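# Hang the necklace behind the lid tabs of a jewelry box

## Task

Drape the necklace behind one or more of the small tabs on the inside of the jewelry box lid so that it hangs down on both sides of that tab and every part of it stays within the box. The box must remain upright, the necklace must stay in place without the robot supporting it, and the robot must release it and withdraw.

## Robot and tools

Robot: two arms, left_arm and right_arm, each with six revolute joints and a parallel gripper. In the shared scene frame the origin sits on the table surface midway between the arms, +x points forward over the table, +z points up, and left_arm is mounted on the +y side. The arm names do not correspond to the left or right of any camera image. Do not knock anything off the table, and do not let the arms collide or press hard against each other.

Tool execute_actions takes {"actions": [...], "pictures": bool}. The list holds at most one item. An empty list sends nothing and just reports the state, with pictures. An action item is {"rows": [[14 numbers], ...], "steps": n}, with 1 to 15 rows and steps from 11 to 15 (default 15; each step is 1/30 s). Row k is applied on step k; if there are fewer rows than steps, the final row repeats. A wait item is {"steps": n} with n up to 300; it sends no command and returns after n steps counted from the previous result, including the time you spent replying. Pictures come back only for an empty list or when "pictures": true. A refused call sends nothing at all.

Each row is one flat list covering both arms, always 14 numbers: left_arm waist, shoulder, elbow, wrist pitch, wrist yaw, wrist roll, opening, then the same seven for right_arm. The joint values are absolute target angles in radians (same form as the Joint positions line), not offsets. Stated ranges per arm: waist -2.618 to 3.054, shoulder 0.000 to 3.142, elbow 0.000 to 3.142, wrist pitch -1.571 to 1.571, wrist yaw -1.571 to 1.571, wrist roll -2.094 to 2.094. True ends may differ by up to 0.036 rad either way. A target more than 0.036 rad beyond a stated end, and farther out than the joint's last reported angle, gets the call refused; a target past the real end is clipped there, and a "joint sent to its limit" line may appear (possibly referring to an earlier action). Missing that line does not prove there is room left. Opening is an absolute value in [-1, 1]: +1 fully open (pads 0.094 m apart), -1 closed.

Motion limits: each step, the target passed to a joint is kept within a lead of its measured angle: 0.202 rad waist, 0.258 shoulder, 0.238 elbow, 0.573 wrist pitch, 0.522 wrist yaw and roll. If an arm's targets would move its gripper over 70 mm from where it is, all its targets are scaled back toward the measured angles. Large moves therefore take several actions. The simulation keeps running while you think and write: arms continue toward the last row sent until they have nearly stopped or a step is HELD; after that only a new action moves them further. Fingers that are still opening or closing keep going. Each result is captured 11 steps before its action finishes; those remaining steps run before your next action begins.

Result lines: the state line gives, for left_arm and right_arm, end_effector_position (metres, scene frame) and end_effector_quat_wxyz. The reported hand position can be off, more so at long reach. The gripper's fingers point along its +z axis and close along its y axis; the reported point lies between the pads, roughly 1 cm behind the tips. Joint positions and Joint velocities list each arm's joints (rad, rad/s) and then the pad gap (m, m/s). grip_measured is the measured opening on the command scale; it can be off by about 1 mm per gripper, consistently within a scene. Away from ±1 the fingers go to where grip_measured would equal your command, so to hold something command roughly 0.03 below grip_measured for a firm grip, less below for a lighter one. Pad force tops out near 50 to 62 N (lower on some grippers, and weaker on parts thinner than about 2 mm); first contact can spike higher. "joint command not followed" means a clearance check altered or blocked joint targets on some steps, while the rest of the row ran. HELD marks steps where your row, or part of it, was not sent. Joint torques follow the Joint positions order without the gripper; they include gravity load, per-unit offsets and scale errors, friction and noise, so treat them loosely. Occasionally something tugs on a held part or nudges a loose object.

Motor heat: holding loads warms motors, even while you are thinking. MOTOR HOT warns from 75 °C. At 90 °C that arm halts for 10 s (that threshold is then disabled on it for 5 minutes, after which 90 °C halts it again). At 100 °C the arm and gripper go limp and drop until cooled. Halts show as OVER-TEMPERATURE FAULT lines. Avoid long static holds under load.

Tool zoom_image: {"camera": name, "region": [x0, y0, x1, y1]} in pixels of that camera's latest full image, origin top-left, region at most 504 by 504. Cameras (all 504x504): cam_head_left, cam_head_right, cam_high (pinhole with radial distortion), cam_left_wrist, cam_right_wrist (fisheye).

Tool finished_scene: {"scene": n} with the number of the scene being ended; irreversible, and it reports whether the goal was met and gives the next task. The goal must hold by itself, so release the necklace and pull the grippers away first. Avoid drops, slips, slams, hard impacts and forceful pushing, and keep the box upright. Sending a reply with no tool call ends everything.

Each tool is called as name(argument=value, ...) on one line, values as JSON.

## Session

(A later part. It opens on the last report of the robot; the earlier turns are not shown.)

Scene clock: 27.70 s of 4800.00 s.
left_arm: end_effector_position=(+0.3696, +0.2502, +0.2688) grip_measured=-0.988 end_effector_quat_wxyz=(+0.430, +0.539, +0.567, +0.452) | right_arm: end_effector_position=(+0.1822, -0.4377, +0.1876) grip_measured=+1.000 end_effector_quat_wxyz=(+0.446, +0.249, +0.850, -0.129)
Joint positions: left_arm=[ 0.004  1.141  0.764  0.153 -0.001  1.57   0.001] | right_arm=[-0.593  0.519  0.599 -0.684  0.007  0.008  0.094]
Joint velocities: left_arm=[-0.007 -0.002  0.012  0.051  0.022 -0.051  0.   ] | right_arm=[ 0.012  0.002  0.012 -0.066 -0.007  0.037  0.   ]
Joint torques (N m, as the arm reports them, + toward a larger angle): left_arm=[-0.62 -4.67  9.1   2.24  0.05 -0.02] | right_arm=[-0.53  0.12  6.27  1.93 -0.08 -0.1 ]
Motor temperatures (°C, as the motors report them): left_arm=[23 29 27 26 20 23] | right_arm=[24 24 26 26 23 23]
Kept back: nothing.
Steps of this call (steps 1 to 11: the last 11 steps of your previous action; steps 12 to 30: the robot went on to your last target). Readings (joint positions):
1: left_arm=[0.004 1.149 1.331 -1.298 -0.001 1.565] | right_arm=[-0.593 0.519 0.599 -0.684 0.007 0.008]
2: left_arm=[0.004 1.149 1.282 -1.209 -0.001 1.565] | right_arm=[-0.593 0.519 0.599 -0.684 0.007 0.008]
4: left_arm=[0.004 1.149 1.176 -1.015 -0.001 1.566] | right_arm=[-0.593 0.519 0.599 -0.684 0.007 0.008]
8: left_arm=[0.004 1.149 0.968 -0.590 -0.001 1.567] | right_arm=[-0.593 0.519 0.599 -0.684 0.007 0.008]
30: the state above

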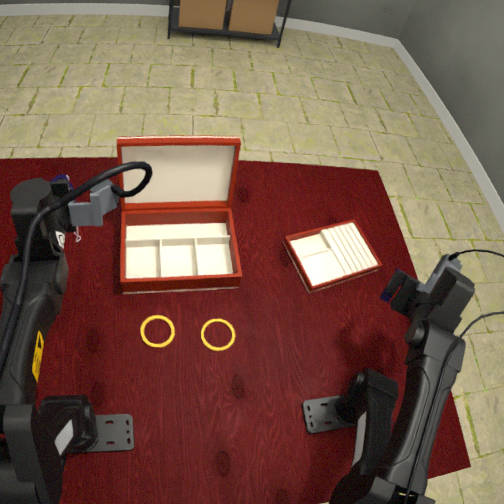

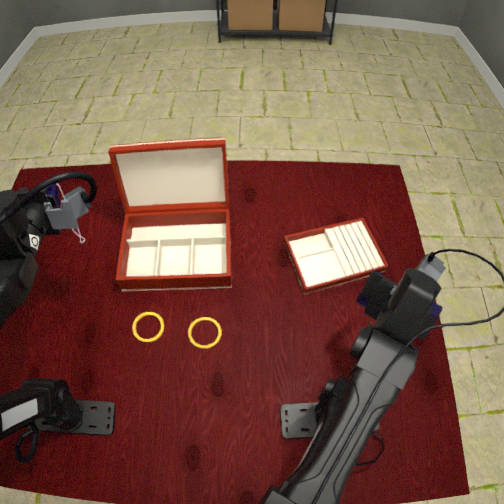

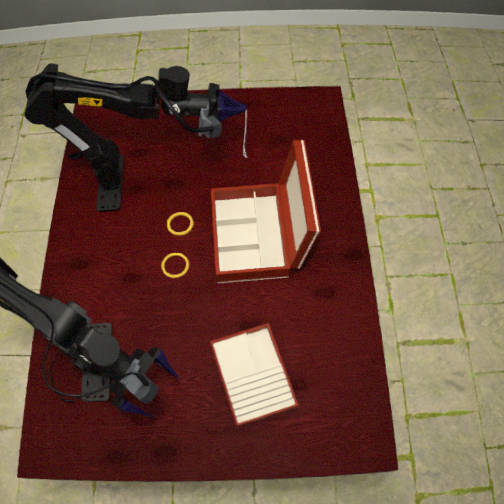

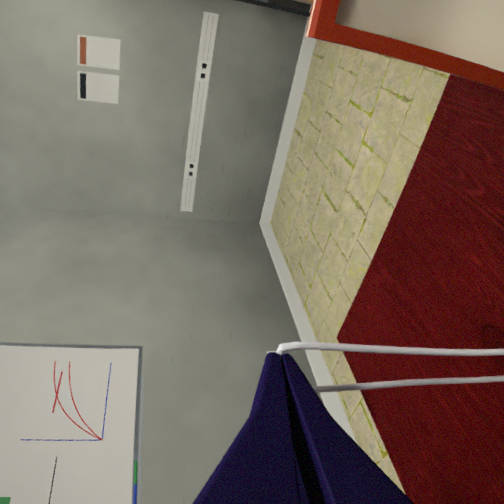

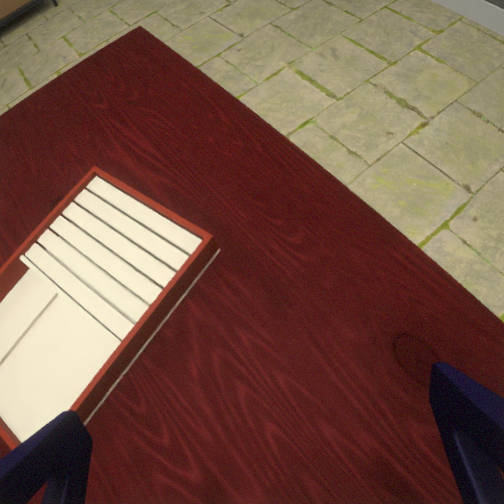

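execute_actions(actions=[{"rows":[[-0.04,1.12,0.75,0.17,-0.03,1.57,-1,-0.6,0.5,0.6,-0.7,0,0,1],[-0.08,1.12,0.74,0.18,-0.06,1.57,-1,-0.6,0.5,0.6,-0.7,0,0,1],[-0.12,1.12,0.73,0.18,-0.09,1.57,-1,-0.6,0.5,0.6,-0.7,0,0,1],[-0.16,1.13,0.73,0.19,-0.13,1.57,-1,-0.6,0.5,0.6,-0.7,0,0,1],[-0.20,1.15,0.74,0.2,-0.17,1.57,-1,-0.6,0.5,0.6,-0.7,0,0,1],[-0.24,1.18,0.75,0.21,-0.21,1.57,-1,-0.6,0.5,0.6,-0.7,0,0,1],[-0.28,1.21,0.77,0.22,-0.25,1.57,-1,-0.6,0.5,0.6,-0.7,0,0,1],[-0.32,1.24,0.79,0.23,-0.29,1.57,-1,-0.6,0.5,0.6,-0.7,0,0,1],[-0.36,1.27,0.81,0.24,-0.33,1.57,-1,-0.6,0.5,0.6,-0.7,0,0,1],[-0.40,1.30,0.83,0.25,-0.37,1.55,-1,-0.6,0.5,0.6,-0.7,0,0,1],[-0.44,1.33,0.85,0.26,-0.41,1.53,-1,-0.6,0.5,0.6,-0.7,0,0,1],[-0.48,1.36,0.87,0.27,-0.44,1.51,-1,-0.6,0.5,0.6,-0.7,0,0,1],[-0.51,1.39,0.89,0.28,-0.47,1.49,-1,-0.6,0.5,0.6,-0.7,0,0,1],[-0.54,1.42,0.91,0.29,-0.5,1.47,-1,-0.6,0.5,0.6,-0.7,0,0,1],[-0.57,1.45,0.93,0.3,-0.53,1.45,-1,-0.6,0.5,0.6,-0.7,0,0,1]],"steps":15}])

execute_actions(actions=[{"steps":30}], pictures=true)

Scene clock: 29.03 s of 4800.00 s.
left_arm: end_effector_position=(+0.3706, +0.2281, +0.2709) grip_measured=-0.988 end_effector_quat_wxyz=(+0.437, +0.546, +0.554, +0.452) | right_arm: end_effector_position=(+0.1822, -0.4377, +0.1876) grip_measured=+1.000 end_effector_quat_wxyz=(+0.446, +0.249, +0.850, -0.129)
Joint positions: left_arm=[-0.074  1.141  0.759  0.17  -0.053  1.57   0.001] | right_arm=[-0.593  0.519  0.599 -0.684  0.007  0.008  0.094]
Joint velocities: left_arm=[-1.092 -0.017 -0.095  0.168 -0.535  0.037  0.   ] | right_arm=[-0.007 -0.007 -0.007 -0.022 -0.037 -0.007  0.   ]
Joint torques (N m, as the arm reports them, + toward a larger angle): left_arm=[-1.51 -3.91  7.35  2.16  0.16 -0.07] | right_arm=[-0.42  0.21  6.26  1.98 -0.12 -0.09]
Motor temperatures (°C, as the motors report them): left_arm=[23 28 27 26 20 23] | right_arm=[24 24 26 26 23 23]
Steps of this call (steps 1 to 15: the robot went on to your last target; steps 16 to 36: nothing new was sent; steps 37 to 40: the first 4 steps of this action). Readings (joint positions):
37: left_arm=[-0.000 1.141 0.764 0.157 -0.007 1.570] | right_arm=[-0.593 0.519 0.599 -0.684 0.007 0.008]
38: left_arm=[-0.014 1.141 0.764 0.159 -0.019 1.570] | right_arm=[-0.593 0.519 0.599 -0.684 0.007 0.008]
40: the state above

Scene clock: 30.03 s of 4800.00 s.
left_arm: end_effector_position=(+0.3976, +0.0813, +0.2450) grip_measured=-0.988 end_effector_quat_wxyz=(+0.433, +0.560, +0.546, +0.447) | right_arm: end_effector_position=(+0.1822, -0.4377, +0.1876) grip_measured=+1.000 end_effector_quat_wxyz=(+0.446, +0.249, +0.850, -0.129)
Joint positions: left_arm=[-0.574  1.449  0.897  0.292 -0.518  1.469  0.001] | right_arm=[-0.593  0.519  0.599 -0.684  0.007  0.008  0.094]
Joint velocities: left_arm=[ 0.012 -0.002  0.027 -0.081 -0.11  -0.022 -0.001] | right_arm=[-0.007 -0.012 -0.012 -0.037 -0.037 -0.051  0.   ]
Joint torques (N m, as the arm reports them, + toward a larger angle): left_arm=[ 0.35 -5.52 11.93  2.15 -0.19 -0.17] | right_arm=[-0.44  0.14  6.11  1.94 -0.13 -0.12]
Motor temperatures (°C, as the motors report them): left_arm=[23 28 28 27 20 23] | right_arm=[24 24 26 26 23 23]
Kept back: nothing.
Steps of this call (steps 1 to 11: the last 11 steps of your previous action; steps 12 to 30: the robot went on to your last target). Readings (joint positions):
1: left_arm=[-0.115 1.141 0.758 0.174 -0.074 1.570] | right_arm=[-0.593 0.519 0.599 -0.684 0.007 0.008]
2: left_arm=[-0.158 1.144 0.757 0.178 -0.098 1.570] | right_arm=[-0.593 0.519 0.599 -0.684 0.007 0.008]
4: left_arm=[-0.243 1.170 0.760 0.202 -0.153 1.570] | right_arm=[-0.593 0.519 0.599 -0.684 0.007 0.008]
8: left_arm=[-0.401 1.295 0.809 0.230 -0.288 1.560] | right_arm=[-0.593 0.519 0.599 -0.684 0.007 0.008]
30: the state above

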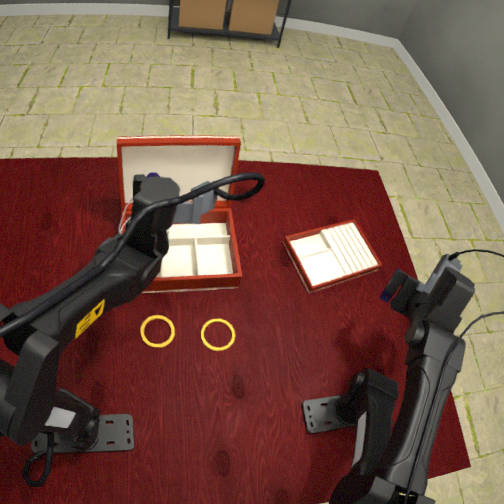

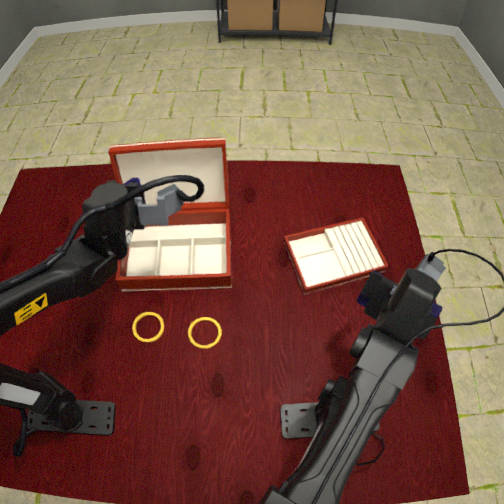

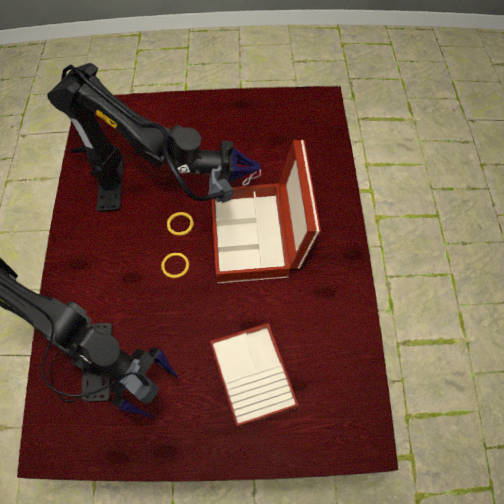

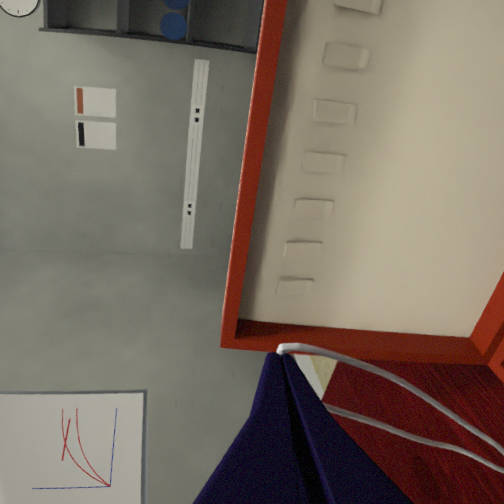

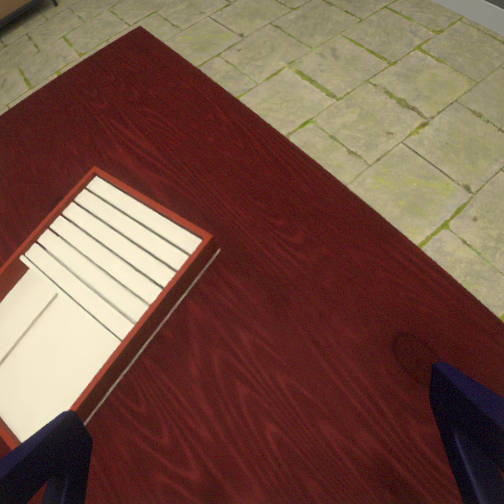

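execute_actions(actions=[{"rows":[[-0.58,1.42,0.93,0.3,-0.53,1.45,-1,-0.6,0.5,0.6,-0.7,0,0,1],[-0.59,1.39,0.93,0.3,-0.54,1.45,-1,-0.6,0.5,0.6,-0.7,0,0,1],[-0.60,1.36,0.93,0.3,-0.55,1.45,-1,-0.6,0.5,0.6,-0.7,0,0,1],[-0.62,1.34,0.93,0.3,-0.57,1.45,-1,-0.6,0.5,0.6,-0.7,0,0,1],[-0.64,1.32,0.93,0.3,-0.59,1.45,-1,-0.6,0.5,0.6,-0.7,0,0,1],[-0.66,1.31,0.93,0.3,-0.61,1.45,-1,-0.6,0.5,0.6,-0.7,0,0,1],[-0.68,1.31,0.93,0.3,-0.63,1.45,-1,-0.6,0.5,0.6,-0.7,0,0,1],[-0.70,1.31,0.93,0.3,-0.65,1.45,-1,-0.6,0.5,0.6,-0.7,0,0,1],[-0.72,1.31,0.93,0.3,-0.67,1.45,-1,-0.6,0.5,0.6,-0.7,0,0,1],[-0.74,1.31,0.93,0.3,-0.69,1.45,-1,-0.6,0.5,0.6,-0.7,0,0,1]],"steps":15}])

execute_actions(actions=[{"steps":30}], pictures=true)

Scene clock: 31.17 s of 4800.00 s.
left_arm: end_effector_position=(+0.3930, +0.0820, +0.2554) grip_measured=-0.988 end_effector_quat_wxyz=(+0.440, +0.553, +0.545, +0.451) | right_arm: end_effector_position=(+0.1822, -0.4377, +0.1876) grip_measured=+1.000 end_effector_quat_wxyz=(+0.446, +0.249, +0.850, -0.129)
Joint positions: left_arm=[-0.583  1.422  0.897  0.285 -0.531  1.468  0.001] | right_arm=[-0.593  0.519  0.599 -0.684  0.007  0.008  0.094]
Joint velocities: left_arm=[-0.212 -0.53   0.007 -0.037 -0.271 -0.037 -0.   ] | right_arm=[-0.002 -0.002 -0.002 -0.007 -0.051  0.022  0.   ]
Joint torques (N m, as the arm reports them, + toward a larger angle): left_arm=[-1.85 -9.19 11.93  2.32 -0.04 -0.18] | right_arm=[-0.55  0.02  6.2   1.96 -0.08 -0.07]
Motor temperatures (°C, as the motors report them): left_arm=[23 28 28 27 20 23] | right_arm=[24 24 26 26 23 23]
Steps of this call (steps 1 to 15: the robot went on to your last target; steps 16 to 30: nothing new was sent; steps 31 to 34: the first 4 steps of this action). Readings (joint positions):
31: left_arm=[-0.574 1.449 0.897 0.292 -0.520 1.468] | right_arm=[-0.593 0.519 0.599 -0.684 0.007 0.008]
32: left_arm=[-0.575 1.446 0.897 0.292 -0.521 1.468] | right_arm=[-0.593 0.519 0.599 -0.684 0.007 0.008]
34: the state above

Scene clock: 32.17 s of 4800.00 s.
left_arm: end_effector_position=(+0.3561, +0.0537, +0.3135) grip_measured=-0.988 end_effector_quat_wxyz=(+0.495, +0.509, +0.526, +0.468) | right_arm: end_effector_position=(+0.1822, -0.4377, +0.1876) grip_measured=+1.000 end_effector_quat_wxyz=(+0.446, +0.249, +0.850, -0.129)
Joint positions: left_arm=[-0.738  1.317  0.913  0.31  -0.679  1.467  0.001] | right_arm=[-0.593  0.519  0.599 -0.684  0.007  0.008  0.094]
Joint velocities: left_arm=[ 0.002 -0.012  0.002 -0.022 -0.037  0.007 -0.001] | right_arm=[-0.002 -0.007 -0.002  0.022 -0.066 -0.037  0.   ]
Joint torques (N m, as the arm reports them, + toward a larger angle): left_arm=[-0.11 -5.02 10.67  1.92 -0.11 -0.18] | right_arm=[-0.49 -0.01  6.2   1.95 -0.1  -0.07]
Motor temperatures (°C, as the motors report them): left_arm=[23 28 29 27 20 23] | right_arm=[24 24 27 26 23 23]
Kept back: nothing.
Steps of this call (steps 1 to 11: the last 11 steps of your previous action; steps 12 to 30: the robot went on to your last target). Readings (joint positions):
1: left_arm=[-0.593 1.401 0.897 0.284 -0.541 1.468] | right_arm=[-0.593 0.519 0.599 -0.684 0.007 0.008]
2: left_arm=[-0.609 1.377 0.897 0.284 -0.553 1.468] | right_arm=[-0.593 0.519 0.599 -0.684 0.007 0.008]
4: left_arm=[-0.651 1.336 0.900 0.292 -0.582 1.467] | right_arm=[-0.593 0.519 0.599 -0.684 0.007 0.008]
8: left_arm=[-0.728 1.317 0.913 0.312 -0.634 1.467] | right_arm=[-0.593 0.519 0.599 -0.684 0.007 0.008]
30: the state above

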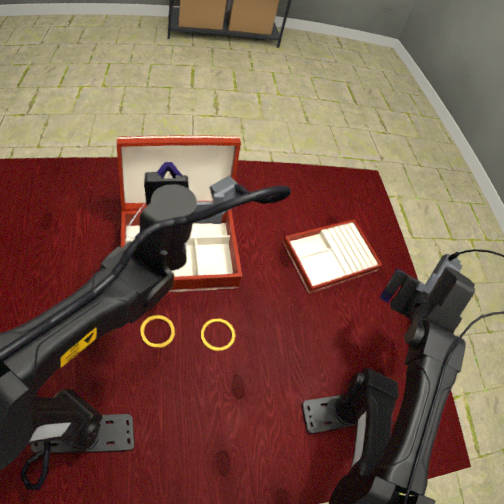

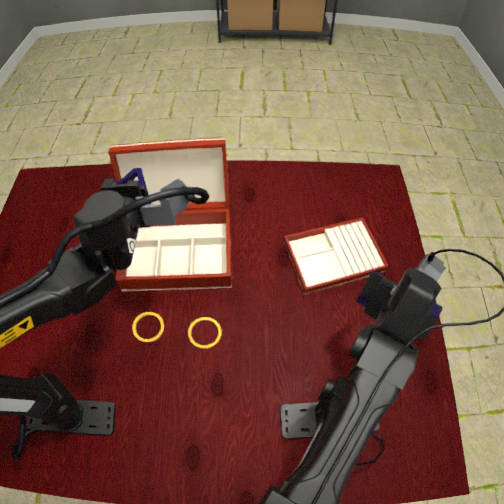

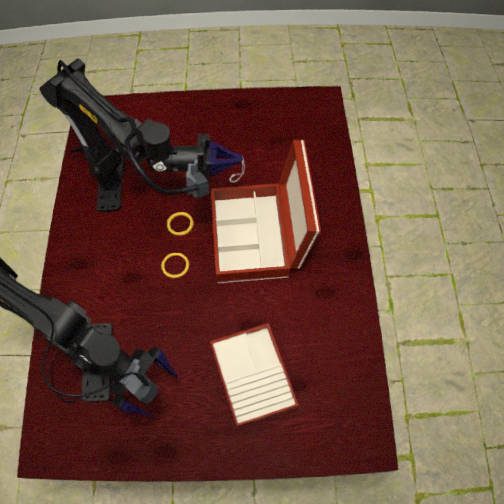

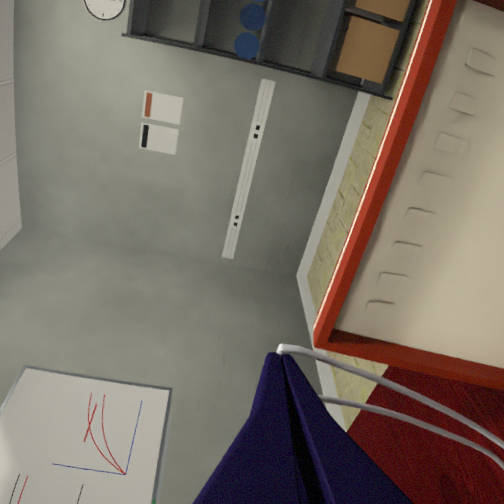

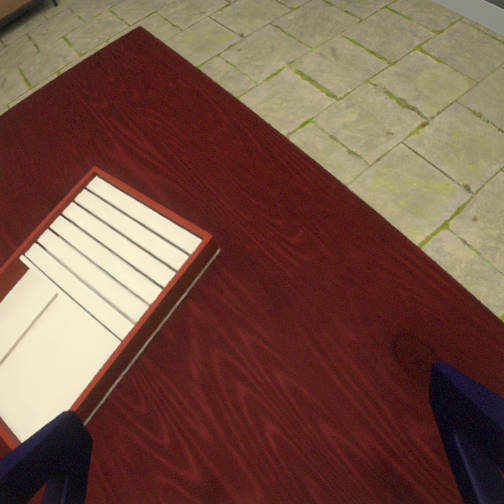

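execute_actions(actions=[{"rows":[[-0.735,1.34,0.94,0.305,-0.685,1.45,-1,-0.6,0.5,0.6,-0.7,0,0,1],[-0.73,1.37,0.95,0.31,-0.68,1.45,-1,-0.6,0.5,0.6,-0.7,0,0,1],[-0.725,1.40,0.96,0.315,-0.675,1.45,-1,-0.6,0.5,0.6,-0.7,0,0,1],[-0.72,1.43,0.97,0.32,-0.67,1.45,-1,-0.6,0.5,0.6,-0.7,0,0,1],[-0.715,1.46,0.985,0.325,-0.665,1.44,-1,-0.6,0.5,0.6,-0.7,0,0,1],[-0.71,1.49,1.0,0.33,-0.66,1.44,-1,-0.6,0.5,0.6,-0.7,0,0,1],[-0.705,1.52,1.015,0.335,-0.655,1.44,-1,-0.6,0.5,0.6,-0.7,0,0,1],[-0.70,1.55,1.03,0.34,-0.65,1.43,-1,-0.6,0.5,0.6,-0.7,0,0,1],[-0.695,1.575,1.045,0.345,-0.645,1.43,-1,-0.6,0.5,0.6,-0.7,0,0,1],[-0.69,1.60,1.06,0.35,-0.64,1.43,-1,-0.6,0.5,0.6,-0.7,0,0,1],[-0.685,1.62,1.07,0.355,-0.635,1.42,-1,-0.6,0.5,0.6,-0.7,0,0,1],[-0.68,1.64,1.08,0.36,-0.63,1.42,-1,-0.6,0.5,0.6,-0.7,0,0,1],[-0.675,1.66,1.09,0.365,-0.625,1.42,-1,-0.6,0.5,0.6,-0.7,0,0,1],[-0.67,1.68,1.10,0.367,-0.62,1.42,-1,-0.6,0.5,0.6,-0.7,0,0,1]],"steps":15}])

execute_actions(actions=[{"steps":30}], pictures=true)

Scene clock: 34.70 s of 4800.00 s.
left_arm: end_effector_position=(+0.3624, +0.0490, +0.3091) grip_measured=-0.988 end_effector_quat_wxyz=(+0.491, +0.512, +0.527, +0.468) | right_arm: end_effector_position=(+0.1822, -0.4377, +0.1876) grip_measured=+1.000 end_effector_quat_wxyz=(+0.446, +0.249, +0.850, -0.129)
Joint positions: left_arm=[-0.737  1.352  0.931  0.317 -0.68   1.467  0.001] | right_arm=[-0.593  0.519  0.599 -0.684  0.007  0.008  0.094]
Joint velocities: left_arm=[ 0.032  0.657  0.335  0.125  0.037  0.051 -0.   ] | right_arm=[-0.022  0.002 -0.002 -0.007 -0.007 -0.066  0.   ]
Joint torques (N m, as the arm reports them, + toward a larger angle): left_arm=[ 1.15 -1.93 10.83  1.84  0.1  -0.18] | right_arm=[-0.73  0.15  6.16  1.96 -0.1  -0.09]
Motor temperatures (°C, as the motors report them): left_arm=[23 28 29 28 20 23] | right_arm=[24 23 27 27 23 23]
Steps of this call (steps 1 to 15: the robot went on to your last target; steps 16 to 72: nothing new was sent; steps 73 to 76: the first 4 steps of this action). Readings (joint positions):
73: left_arm=[-0.738 1.317 0.913 0.310 -0.680 1.467] | right_arm=[-0.593 0.519 0.599 -0.684 0.007 0.008]
74: left_arm=[-0.738 1.321 0.915 0.311 -0.680 1.467] | right_arm=[-0.593 0.519 0.599 -0.684 0.007 0.008]
76: the state above

Scene clock: 35.70 s of 4800.00 s.
left_arm: end_effector_position=(+0.4259, +0.0245, +0.2334) grip_measured=-0.988 end_effector_quat_wxyz=(+0.438, +0.552, +0.547, +0.453) | right_arm: end_effector_position=(+0.1822, -0.4377, +0.1876) grip_measured=+1.000 end_effector_quat_wxyz=(+0.446, +0.249, +0.850, -0.129)
Joint positions: left_arm=[-0.678  1.679  1.062  0.358 -0.63   1.438  0.001] | right_arm=[-0.593  0.519  0.599 -0.684  0.007  0.008  0.094]
Joint velocities: left_arm=[ 0.002 -0.007  0.012 -0.051  0.022 -0.022 -0.   ] | right_arm=[-0.012 -0.002 -0.002 -0.081  0.022  0.007  0.   ]
Joint torques (N m, as the arm reports them, + toward a larger angle): left_arm=[ 0.6  -7.42 12.15  2.13  0.04 -0.19] | right_arm=[-0.55  0.    6.29  1.94 -0.08 -0.05]
Motor temperatures (°C, as the motors report them): left_arm=[23 29 30 28 20 23] | right_arm=[24 23 27 27 23 23]
Kept back: nothing.
Steps of this call (steps 1 to 11: the last 11 steps of your previous action; steps 12 to 30: the robot went on to your last target). Readings (joint positions):
1: left_arm=[-0.735 1.379 0.943 0.322 -0.679 1.465] | right_arm=[-0.593 0.519 0.599 -0.684 0.007 0.008]
2: left_arm=[-0.731 1.410 0.957 0.326 -0.678 1.463] | right_arm=[-0.593 0.519 0.599 -0.684 0.007 0.008]
4: left_arm=[-0.722 1.477 0.984 0.332 -0.672 1.460] | right_arm=[-0.593 0.519 0.599 -0.684 0.007 0.008]
8: left_arm=[-0.700 1.598 1.029 0.335 -0.656 1.450] | right_arm=[-0.593 0.519 0.599 -0.684 0.007 0.008]
30: the state above

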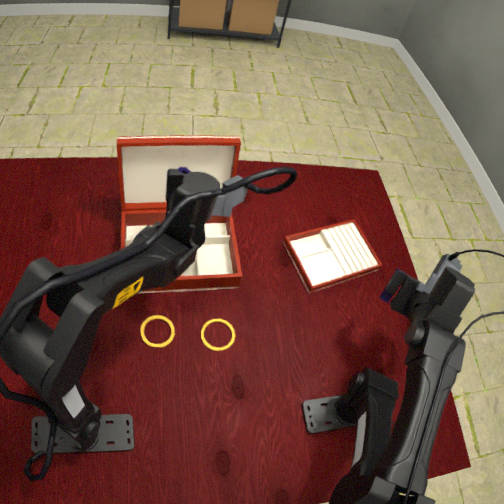

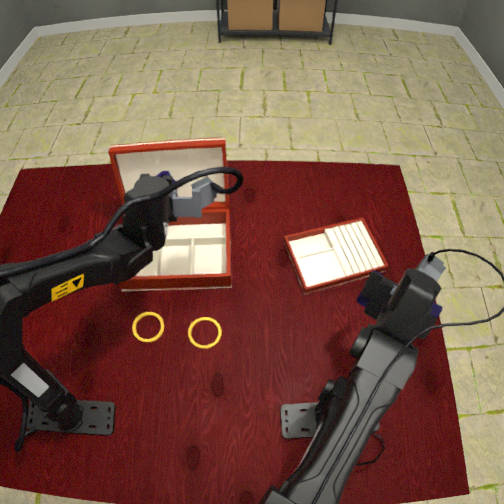

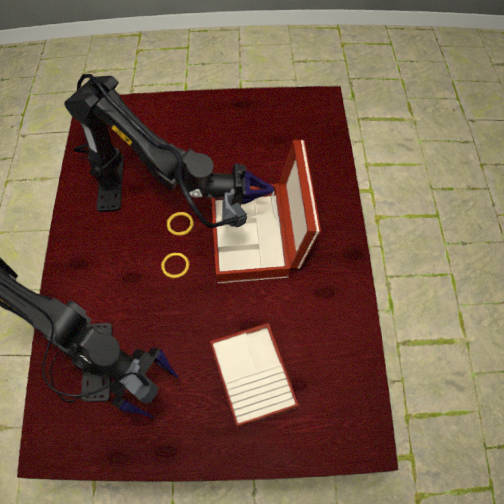

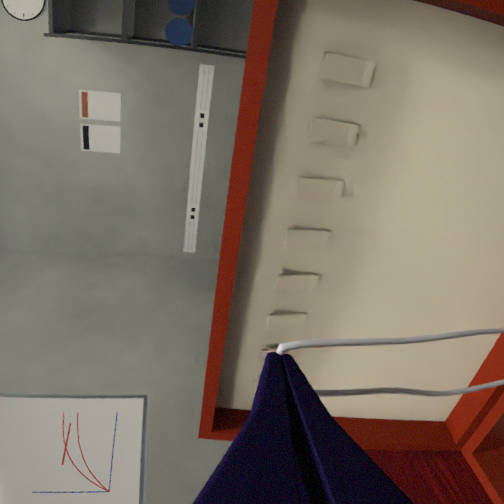

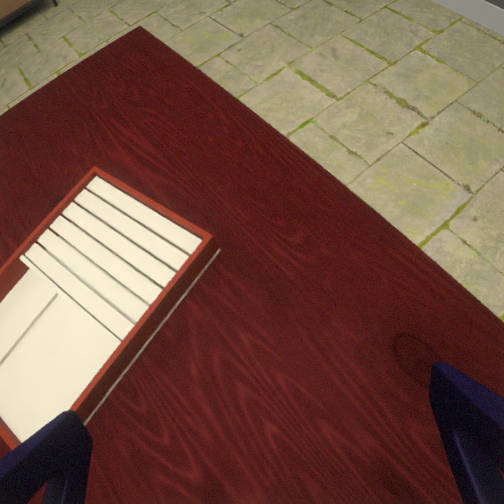

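execute_actions(actions=[{"rows":[[-0.66,1.70,1.115,0.375,-0.61,1.42,-1,-0.6,0.5,0.6,-0.7,0,0,1],[-0.65,1.715,1.125,0.38,-0.595,1.42,-1,-0.6,0.5,0.6,-0.7,0,0,1],[-0.64,1.73,1.135,0.385,-0.58,1.42,-1,-0.6,0.5,0.6,-0.7,0,0,1],[-0.63,1.745,1.145,0.39,-0.57,1.42,-1,-0.6,0.5,0.6,-0.7,0,0,1],[-0.62,1.76,1.155,0.395,-0.56,1.42,-1,-0.6,0.5,0.6,-0.7,0,0,1],[-0.61,1.775,1.165,0.40,-0.55,1.42,-1,-0.6,0.5,0.6,-0.7,0,0,1],[-0.60,1.79,1.175,0.40,-0.54,1.42,-1,-0.6,0.5,0.6,-0.7,0,0,1],[-0.59,1.805,1.185,0.40,-0.53,1.42,-1,-0.6,0.5,0.6,-0.7,0,0,1],[-0.58,1.82,1.20,0.395,-0.52,1.42,-1,-0.6,0.5,0.6,-0.7,0,0,1],[-0.575,1.835,1.215,0.39,-0.515,1.42,-1,-0.6,0.5,0.6,-0.7,0,0,1]],"steps":15}])

execute_actions(actions=[{"steps":25}], pictures=true)

Scene clock: 37.13 s of 4800.00 s.
left_arm: end_effector_position=(+0.4353, +0.0227, +0.2386) grip_measured=-0.988 end_effector_quat_wxyz=(+0.447, +0.547, +0.546, +0.451) | right_arm: end_effector_position=(+0.1822, -0.4377, +0.1876) grip_measured=+1.000 end_effector_quat_wxyz=(+0.446, +0.249, +0.850, -0.129)
Joint positions: left_arm=[-0.664  1.703  1.096  0.367 -0.61   1.438  0.001] | right_arm=[-0.593  0.519  0.599 -0.684  0.007  0.008  0.094]
Joint velocities: left_arm=[ 0.217  0.335  0.398  0.212  0.256  0.051 -0.   ] | right_arm=[ 0.007  0.017  0.002 -0.022 -0.007  0.051  0.   ]
Joint torques (N m, as the arm reports them, + toward a larger angle): left_arm=[ 1.53 -6.16 11.    2.04  0.   -0.16] | right_arm=[-0.51  0.01  6.38  1.97 -0.13 -0.07]
Motor temperatures (°C, as the motors report them): left_arm=[23 29 30 28 20 23] | right_arm=[24 23 27 27 23 23]
Steps of this call (steps 1 to 15: the robot went on to your last target; steps 16 to 39: nothing new was sent; steps 40 to 43: the first 4 steps of this action). Readings (joint positions):
40: left_arm=[-0.677 1.680 1.065 0.358 -0.628 1.438] | right_arm=[-0.593 0.519 0.599 -0.684 0.007 0.008]
41: left_arm=[-0.675 1.684 1.072 0.359 -0.624 1.438] | right_arm=[-0.593 0.519 0.599 -0.684 0.007 0.008]
43: the state above

Scene clock: 37.97 s of 4800.00 s.
left_arm: end_effector_position=(+0.4762, +0.0352, +0.2166) grip_measured=-0.988 end_effector_quat_wxyz=(+0.440, +0.549, +0.555, +0.443) | right_arm: end_effector_position=(+0.1822, -0.4377, +0.1876) grip_measured=+1.000 end_effector_quat_wxyz=(+0.446, +0.249, +0.850, -0.129)
Joint positions: left_arm=[-0.577  1.83   1.182  0.391 -0.526  1.437  0.001] | right_arm=[-0.593  0.519  0.599 -0.684  0.007  0.008  0.094]
Joint velocities: left_arm=[-0.012 -0.012  0.027 -0.081  0.007 -0.066 -0.001] | right_arm=[-0.007 -0.017 -0.002 -0.007  0.007  0.007  0.   ]
Joint torques (N m, as the arm reports them, + toward a larger angle): left_arm=[ 0.2  -8.51 11.59  2.09  0.07 -0.19] | right_arm=[-0.68  0.06  6.11  1.96 -0.1  -0.07]
Motor temperatures (°C, as the motors report them): left_arm=[23 29 31 28 20 23] | right_arm=[24 23 27 27 23 23]
Kept back: nothing.
Steps of this call (steps 1 to 11: the last 11 steps of your previous action; steps 12 to 25: the robot went on to your last target). Readings (joint positions):
1: left_arm=[-0.655 1.715 1.110 0.373 -0.601 1.438] | right_arm=[-0.593 0.519 0.599 -0.684 0.007 0.008]
2: left_arm=[-0.645 1.729 1.122 0.379 -0.593 1.438] | right_arm=[-0.593 0.519 0.599 -0.684 0.007 0.008]
4: left_arm=[-0.622 1.758 1.145 0.390 -0.576 1.437] | right_arm=[-0.593 0.519 0.599 -0.684 0.007 0.008]
8: left_arm=[-0.583 1.817 1.182 0.392 -0.548 1.437] | right_arm=[-0.593 0.519 0.599 -0.684 0.007 0.008]
25: the state above

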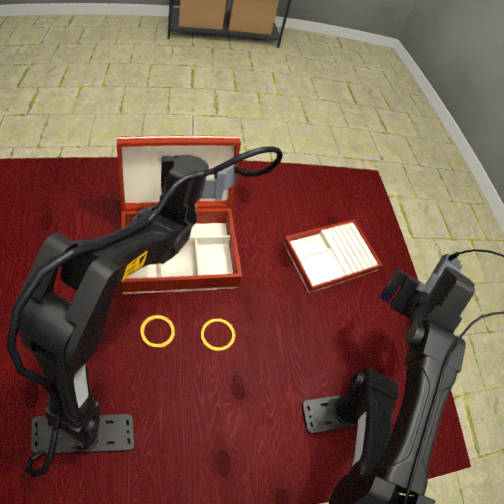

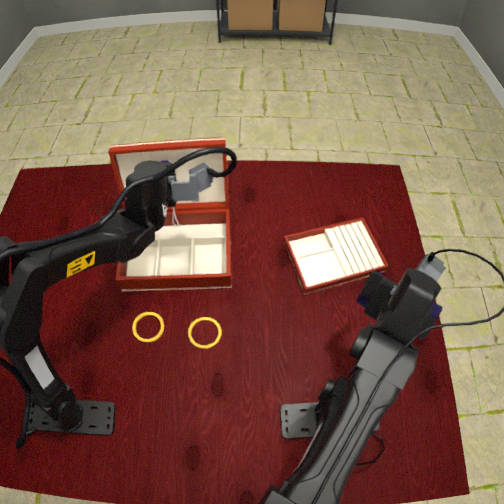

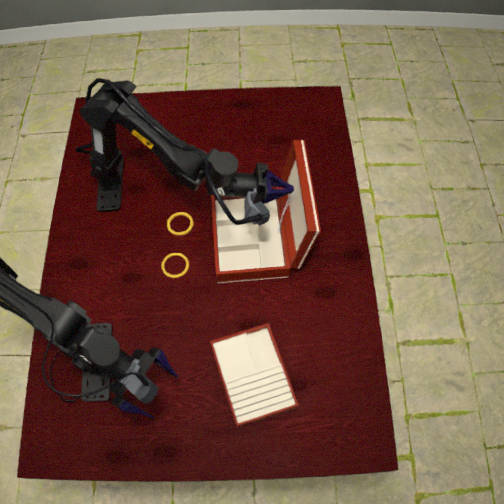

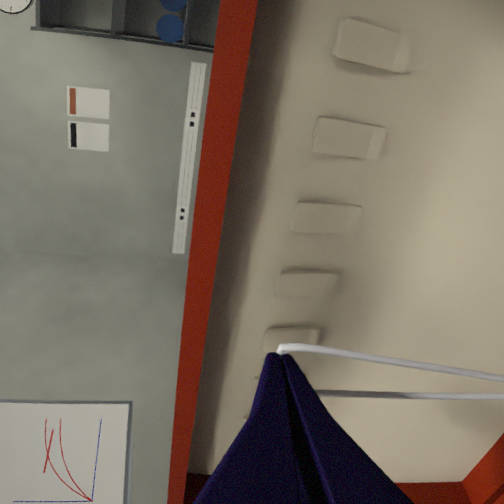

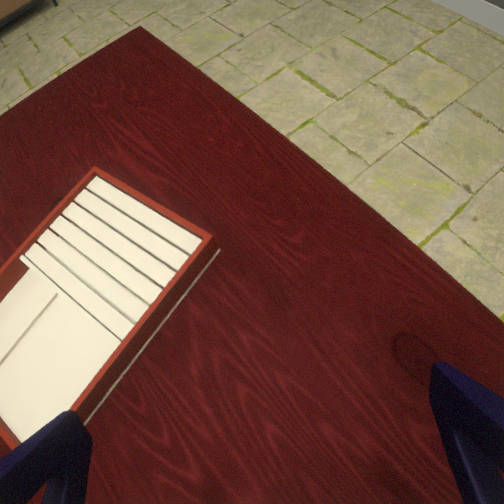

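execute_actions(actions=[{"rows":[[-0.575,1.84,1.23,0.39,-0.515,1.42,-1,-0.6,0.5,0.6,-0.7,0,0,1],[-0.575,1.85,1.245,0.39,-0.515,1.42,-1,-0.6,0.5,0.6,-0.7,0,0,1],[-0.575,1.86,1.26,0.39,-0.515,1.42,-1,-0.6,0.5,0.6,-0.7,0,0,1],[-0.575,1.865,1.275,0.39,-0.515,1.42,-1,-0.6,0.5,0.6,-0.7,0,0,1]],"steps":12}])

execute_actions(actions=[{"steps":20}], pictures=true)

Scene clock: 38.53 s of 4800.00 s.
left_arm: end_effector_position=(+0.4764, +0.0349, +0.2174) grip_measured=-0.988 end_effector_quat_wxyz=(+0.441, +0.549, +0.555, +0.443) | right_arm: end_effector_position=(+0.1822, -0.4377, +0.1876) grip_measured=+1.000 end_effector_quat_wxyz=(+0.446, +0.249, +0.850, -0.129)
Joint positions: left_arm=[-0.577  1.83   1.184  0.391 -0.525  1.437  0.001] | right_arm=[-0.593  0.519  0.599 -0.684  0.007  0.008  0.094]
Joint velocities: left_arm=[-0.002  0.012  0.081 -0.066  0.007  0.022 -0.   ] | right_arm=[ 0.002  0.002 -0.012 -0.022  0.022 -0.051  0.   ]
Joint torques (N m, as the arm reports them, + toward a larger angle): left_arm=[ 0.11 -8.16 12.31  2.14  0.09 -0.17] | right_arm=[-0.44  0.09  6.1   1.96 -0.12 -0.09]
Motor temperatures (°C, as the motors report them): left_arm=[23 29 31 28 20 23] | right_arm=[24 23 27 27 23 23]
Steps of this call (steps 1 to 15: the robot went on to your last target; step 16: nothing new was sent; step 17: the first step of this action). Readings (joint positions):
17: the state above

Scene clock: 39.20 s of 4800.00 s.
left_arm: end_effector_position=(+0.4866, +0.0288, +0.2374) grip_measured=-0.988 end_effector_quat_wxyz=(+0.460, +0.534, +0.551, +0.447) | right_arm: end_effector_position=(+0.1822, -0.4377, +0.1876) grip_measured=+1.000 end_effector_quat_wxyz=(+0.446, +0.249, +0.850, -0.129)
Joint positions: left_arm=[-0.577  1.85   1.25   0.393 -0.524  1.437  0.001] | right_arm=[-0.593  0.519  0.599 -0.684  0.007  0.008  0.094]
Joint velocities: left_arm=[-0.012  0.017  0.012 -0.037  0.022 -0.066 -0.   ] | right_arm=[-0.012 -0.002 -0.007 -0.081 -0.066 -0.081  0.   ]
Joint torques (N m, as the arm reports them, + toward a larger angle): left_arm=[ 0.17 -7.95 11.11  2.07  0.06 -0.17] | right_arm=[-0.68  0.08  6.24  1.94 -0.09 -0.08]
Motor temperatures (°C, as the motors report them): left_arm=[23 29 31 28 20 23] | right_arm=[24 23 27 27 23 23]
Kept back: nothing.
Steps of this call (steps 1 to 11: the last 11 steps of your previous action; steps 12 to 20: the robot went on to your last target). Readings (joint positions):
1: left_arm=[-0.577 1.832 1.190 0.390 -0.525 1.437] | right_arm=[-0.593 0.519 0.599 -0.684 0.007 0.008]
2: left_arm=[-0.577 1.836 1.200 0.390 -0.525 1.437] | right_arm=[-0.593 0.519 0.599 -0.684 0.007 0.008]
4: left_arm=[-0.577 1.847 1.229 0.390 -0.524 1.437] | right_arm=[-0.593 0.519 0.599 -0.684 0.007 0.008]
8: left_arm=[-0.577 1.850 1.250 0.393 -0.524 1.437] | right_arm=[-0.593 0.519 0.599 -0.684 0.007 0.008]
20: the state above

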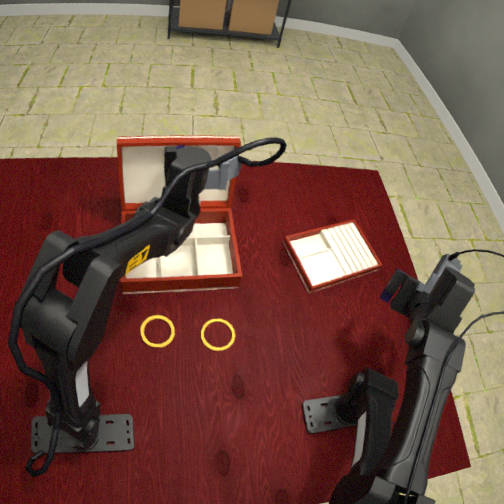

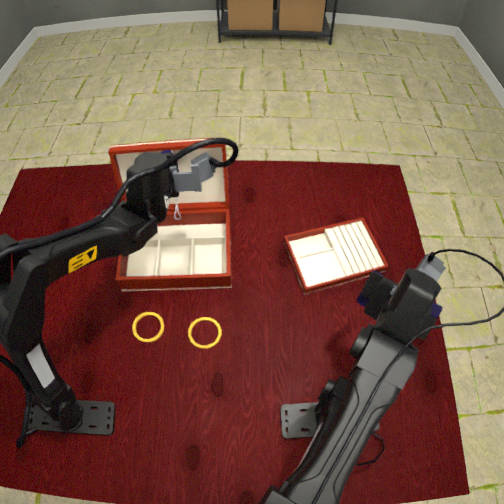

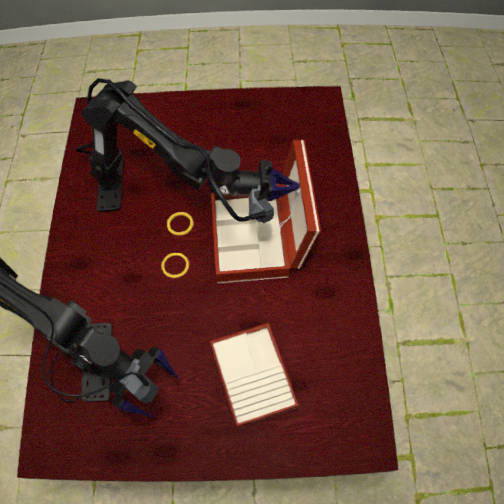

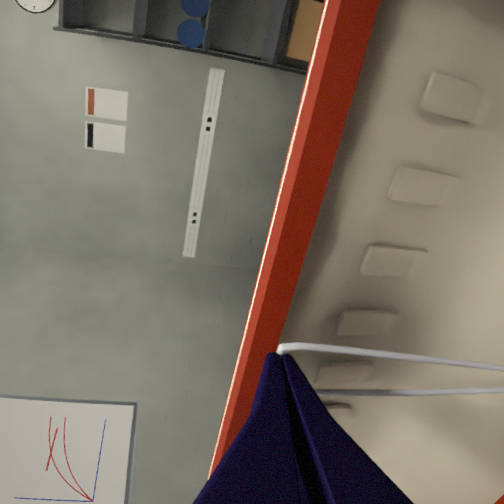

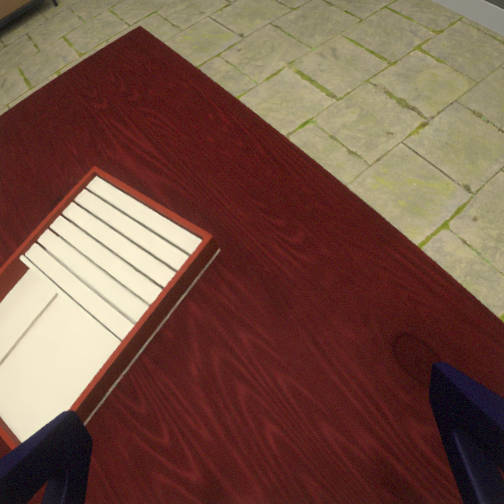

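execute_actions(actions=[{"rows":[[-0.575,1.875,1.25,0.39,-0.515,1.42,-1,-0.6,0.5,0.6,-0.7,0,0,1],[-0.575,1.885,1.25,0.39,-0.515,1.42,-1,-0.6,0.5,0.6,-0.7,0,0,1]],"steps":12}])

execute_actions(actions=[{"steps":20}], pictures=true)

Scene clock: 39.70 s of 4800.00 s.
left_arm: end_effector_position=(+0.4867, +0.0287, +0.2368) grip_measured=-0.988 end_effector_quat_wxyz=(+0.459, +0.535, +0.551, +0.447) | right_arm: end_effector_position=(+0.1822, -0.4377, +0.1876) grip_measured=+1.000 end_effector_quat_wxyz=(+0.446, +0.249, +0.850, -0.129)
Joint positions: left_arm=[-0.577  1.851  1.25   0.393 -0.524  1.437  0.001] | right_arm=[-0.593  0.519  0.599 -0.684  0.007  0.008  0.094]
Joint velocities: left_arm=[ 0.002  0.027 -0.002  0.066 -0.037  0.007 -0.001] | right_arm=[-0.002  0.022  0.012  0.022  0.037 -0.022  0.   ]
Joint torques (N m, as the arm reports them, + toward a larger angle): left_arm=[ 0.2  -7.44  8.91  2.03  0.08 -0.18] | right_arm=[-0.65  0.12  6.33  1.96 -0.1  -0.07]
Motor temperatures (°C, as the motors report them): left_arm=[23 29 31 29 20 23] | right_arm=[24 23 27 27 23 23]
Steps of this call (steps 1 to 14: the robot went on to your last target; step 15: the first step of this action). Readings (joint positions):
15: the state above

Scene clock: 40.37 s of 4800.00 s.
left_arm: end_effector_position=(+0.4890, +0.0273, +0.2243) grip_measured=-0.988 end_effector_quat_wxyz=(+0.451, +0.542, +0.553, +0.445) | right_arm: end_effector_position=(+0.1822, -0.4377, +0.1876) grip_measured=+1.000 end_effector_quat_wxyz=(+0.446, +0.249, +0.850, -0.129)
Joint positions: left_arm=[-0.577  1.875  1.25   0.394 -0.524  1.437  0.001] | right_arm=[-0.593  0.519  0.599 -0.684  0.007  0.008  0.094]
Joint velocities: left_arm=[ 0.012  0.002 -0.002  0.022  0.051  0.022 -0.001] | right_arm=[ 0.002  0.012 -0.012  0.022  0.022  0.022  0.   ]
Joint torques (N m, as the arm reports them, + toward a larger angle): left_arm=[ 0.14 -8.58  8.87  2.05  0.05 -0.17] | right_arm=[-0.53  0.15  6.08  2.   -0.14 -0.12]
Motor temperatures (°C, as the motors report them): left_arm=[23 30 31 29 20 23] | right_arm=[24 23 27 27 23 23]
Kept back: nothing.
Steps of this call (steps 1 to 11: the last 11 steps of your previous action; steps 12 to 20: the robot went on to your last target). Readings (joint positions):
1: left_arm=[-0.577 1.853 1.250 0.394 -0.524 1.437] | right_arm=[-0.593 0.519 0.599 -0.684 0.007 0.008]
2: left_arm=[-0.577 1.856 1.250 0.394 -0.524 1.437] | right_arm=[-0.593 0.519 0.599 -0.684 0.007 0.008]
4: left_arm=[-0.577 1.864 1.250 0.394 -0.524 1.437] | right_arm=[-0.593 0.519 0.599 -0.684 0.007 0.008]
8: left_arm=[-0.577 1.875 1.250 0.394 -0.524 1.437] | right_arm=[-0.593 0.519 0.599 -0.684 0.007 0.008]
20: the state above

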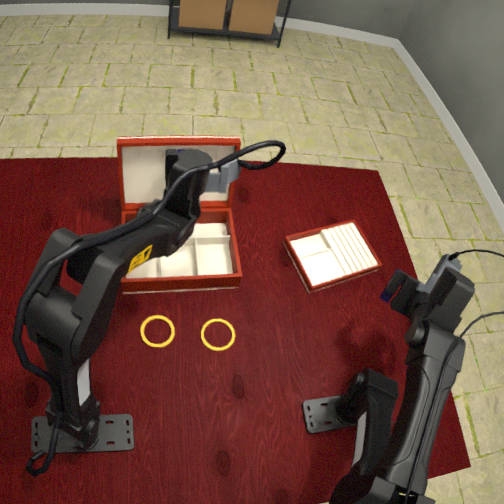

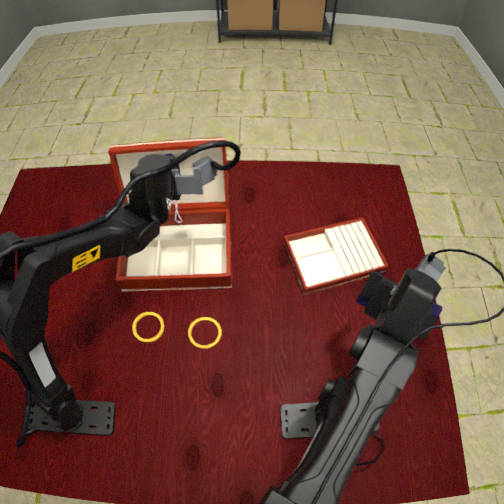

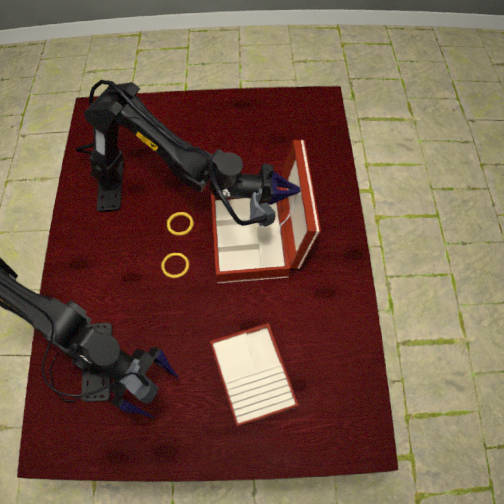

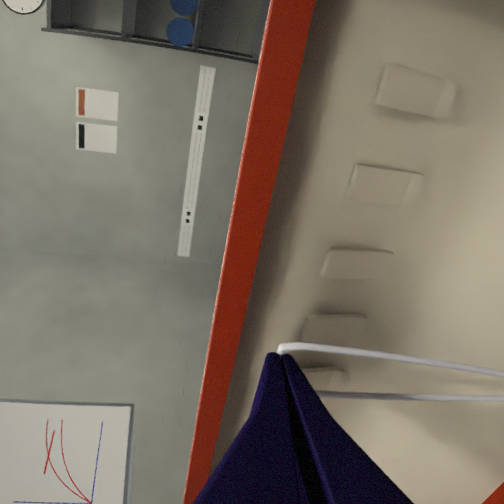

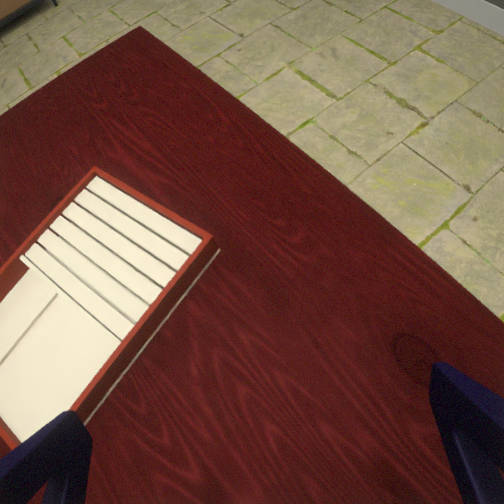

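execute_actions(actions=[{"rows":[[-0.575,1.89,1.285,0.39,-0.515,1.42,-1,-0.6,0.5,0.6,-0.7,0,0,1],[-0.575,1.90,1.295,0.39,-0.515,1.42,-1,-0.6,0.5,0.6,-0.7,0,0,1],[-0.575,1.91,1.305,0.39,-0.515,1.42,-1,-0.6,0.5,0.6,-0.7,0,0,1]],"steps":12}])

execute_actions(actions=[{"steps":20}], pictures=true)

Scene clock: 40.83 s of 4800.00 s.
left_arm: end_effector_position=(+0.4890, +0.0273, +0.2243) grip_measured=-0.988 end_effector_quat_wxyz=(+0.451, +0.542, +0.553, +0.445) | right_arm: end_effector_position=(+0.1822, -0.4377, +0.1876) grip_measured=+1.000 end_effector_quat_wxyz=(+0.446, +0.249, +0.850, -0.129)
Joint positions: left_arm=[-0.577  1.875  1.25   0.394 -0.524  1.437  0.001] | right_arm=[-0.593  0.519  0.599 -0.684  0.007  0.008  0.094]
Joint velocities: left_arm=[-0.017  0.002  0.012  0.022 -0.007 -0.007 -0.   ] | right_arm=[-0.012 -0.002  0.007 -0.051 -0.007 -0.081  0.   ]
Joint torques (N m, as the arm reports them, + toward a larger angle): left_arm=[ 0.15 -8.16 11.92  2.06  0.06 -0.18] | right_arm=[-0.74  0.14  6.08  1.95 -0.1  -0.08]
Motor temperatures (°C, as the motors report them): left_arm=[23 30 31 29 20 23] | right_arm=[24 23 27 27 23 23]
Steps of this call (steps 1 to 13: the robot went on to your last target; step 14: the first step of this action). Readings (joint positions):
14: the state above

Scene clock: 41.50 s of 4800.00 s.
left_arm: end_effector_position=(+0.4941, +0.0242, +0.2249) grip_measured=-0.988 end_effector_quat_wxyz=(+0.453, +0.540, +0.552, +0.445) | right_arm: end_effector_position=(+0.1822, -0.4377, +0.1876) grip_measured=+1.000 end_effector_quat_wxyz=(+0.446, +0.249, +0.850, -0.129)
Joint positions: left_arm=[-0.577  1.896  1.276  0.394 -0.524  1.437  0.001] | right_arm=[-0.593  0.519  0.599 -0.684  0.007  0.008  0.094]
Joint velocities: left_arm=[ 0.007  0.007 -0.002  0.007 -0.007 -0.022  0.   ] | right_arm=[ 0.012  0.017 -0.007 -0.051  0.037 -0.007  0.   ]
Joint torques (N m, as the arm reports them, + toward a larger angle): left_arm=[ 0.16 -8.4  11.4   2.05  0.06 -0.18] | right_arm=[-0.63  0.13  6.27  1.93 -0.14 -0.06]
Motor temperatures (°C, as the motors report them): left_arm=[23 30 31 29 20 23] | right_arm=[24 23 27 27 23 23]
Kept back: nothing.
Steps of this call (steps 1 to 11: the last 11 steps of your previous action; steps 12 to 20: the robot went on to your last target). Readings (joint positions):
1: left_arm=[-0.577 1.876 1.252 0.394 -0.524 1.437] | right_arm=[-0.593 0.519 0.599 -0.684 0.007 0.008]
2: left_arm=[-0.577 1.880 1.258 0.394 -0.524 1.437] | right_arm=[-0.593 0.519 0.599 -0.684 0.007 0.008]
4: left_arm=[-0.577 1.890 1.272 0.394 -0.524 1.437] | right_arm=[-0.593 0.519 0.599 -0.684 0.007 0.008]
8: left_arm=[-0.577 1.895 1.276 0.394 -0.524 1.437] | right_arm=[-0.593 0.519 0.599 -0.684 0.007 0.008]
20: the state above

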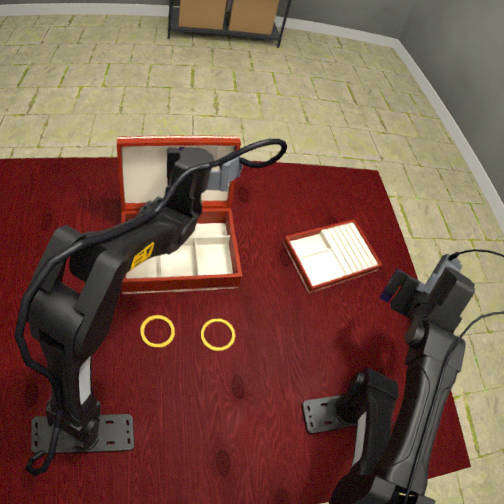

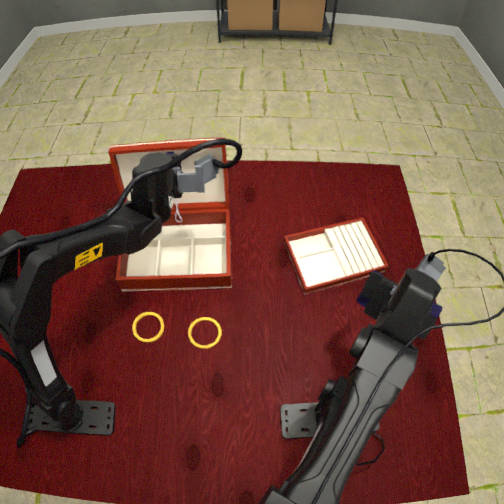

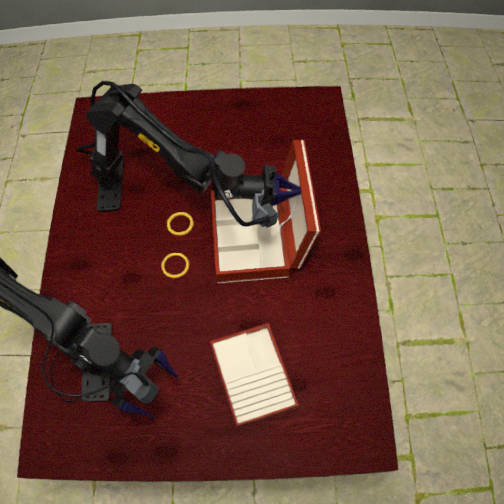

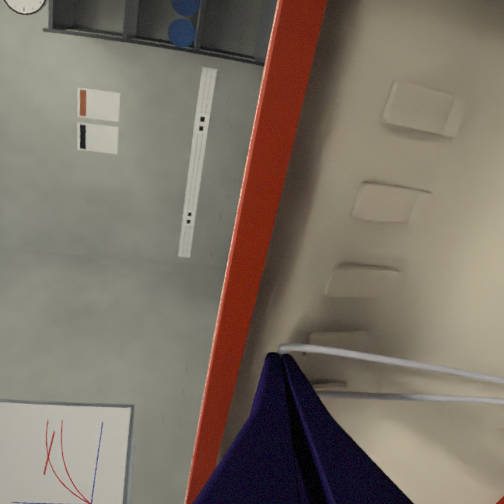

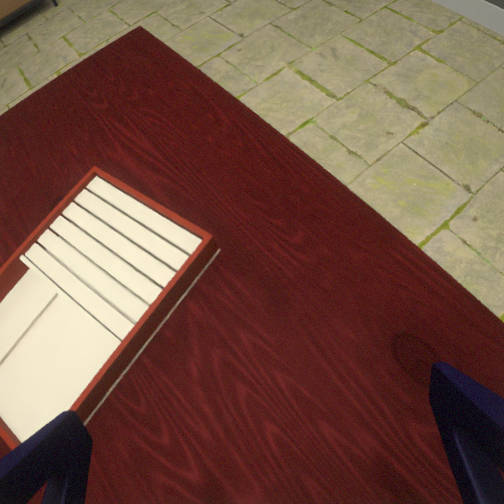

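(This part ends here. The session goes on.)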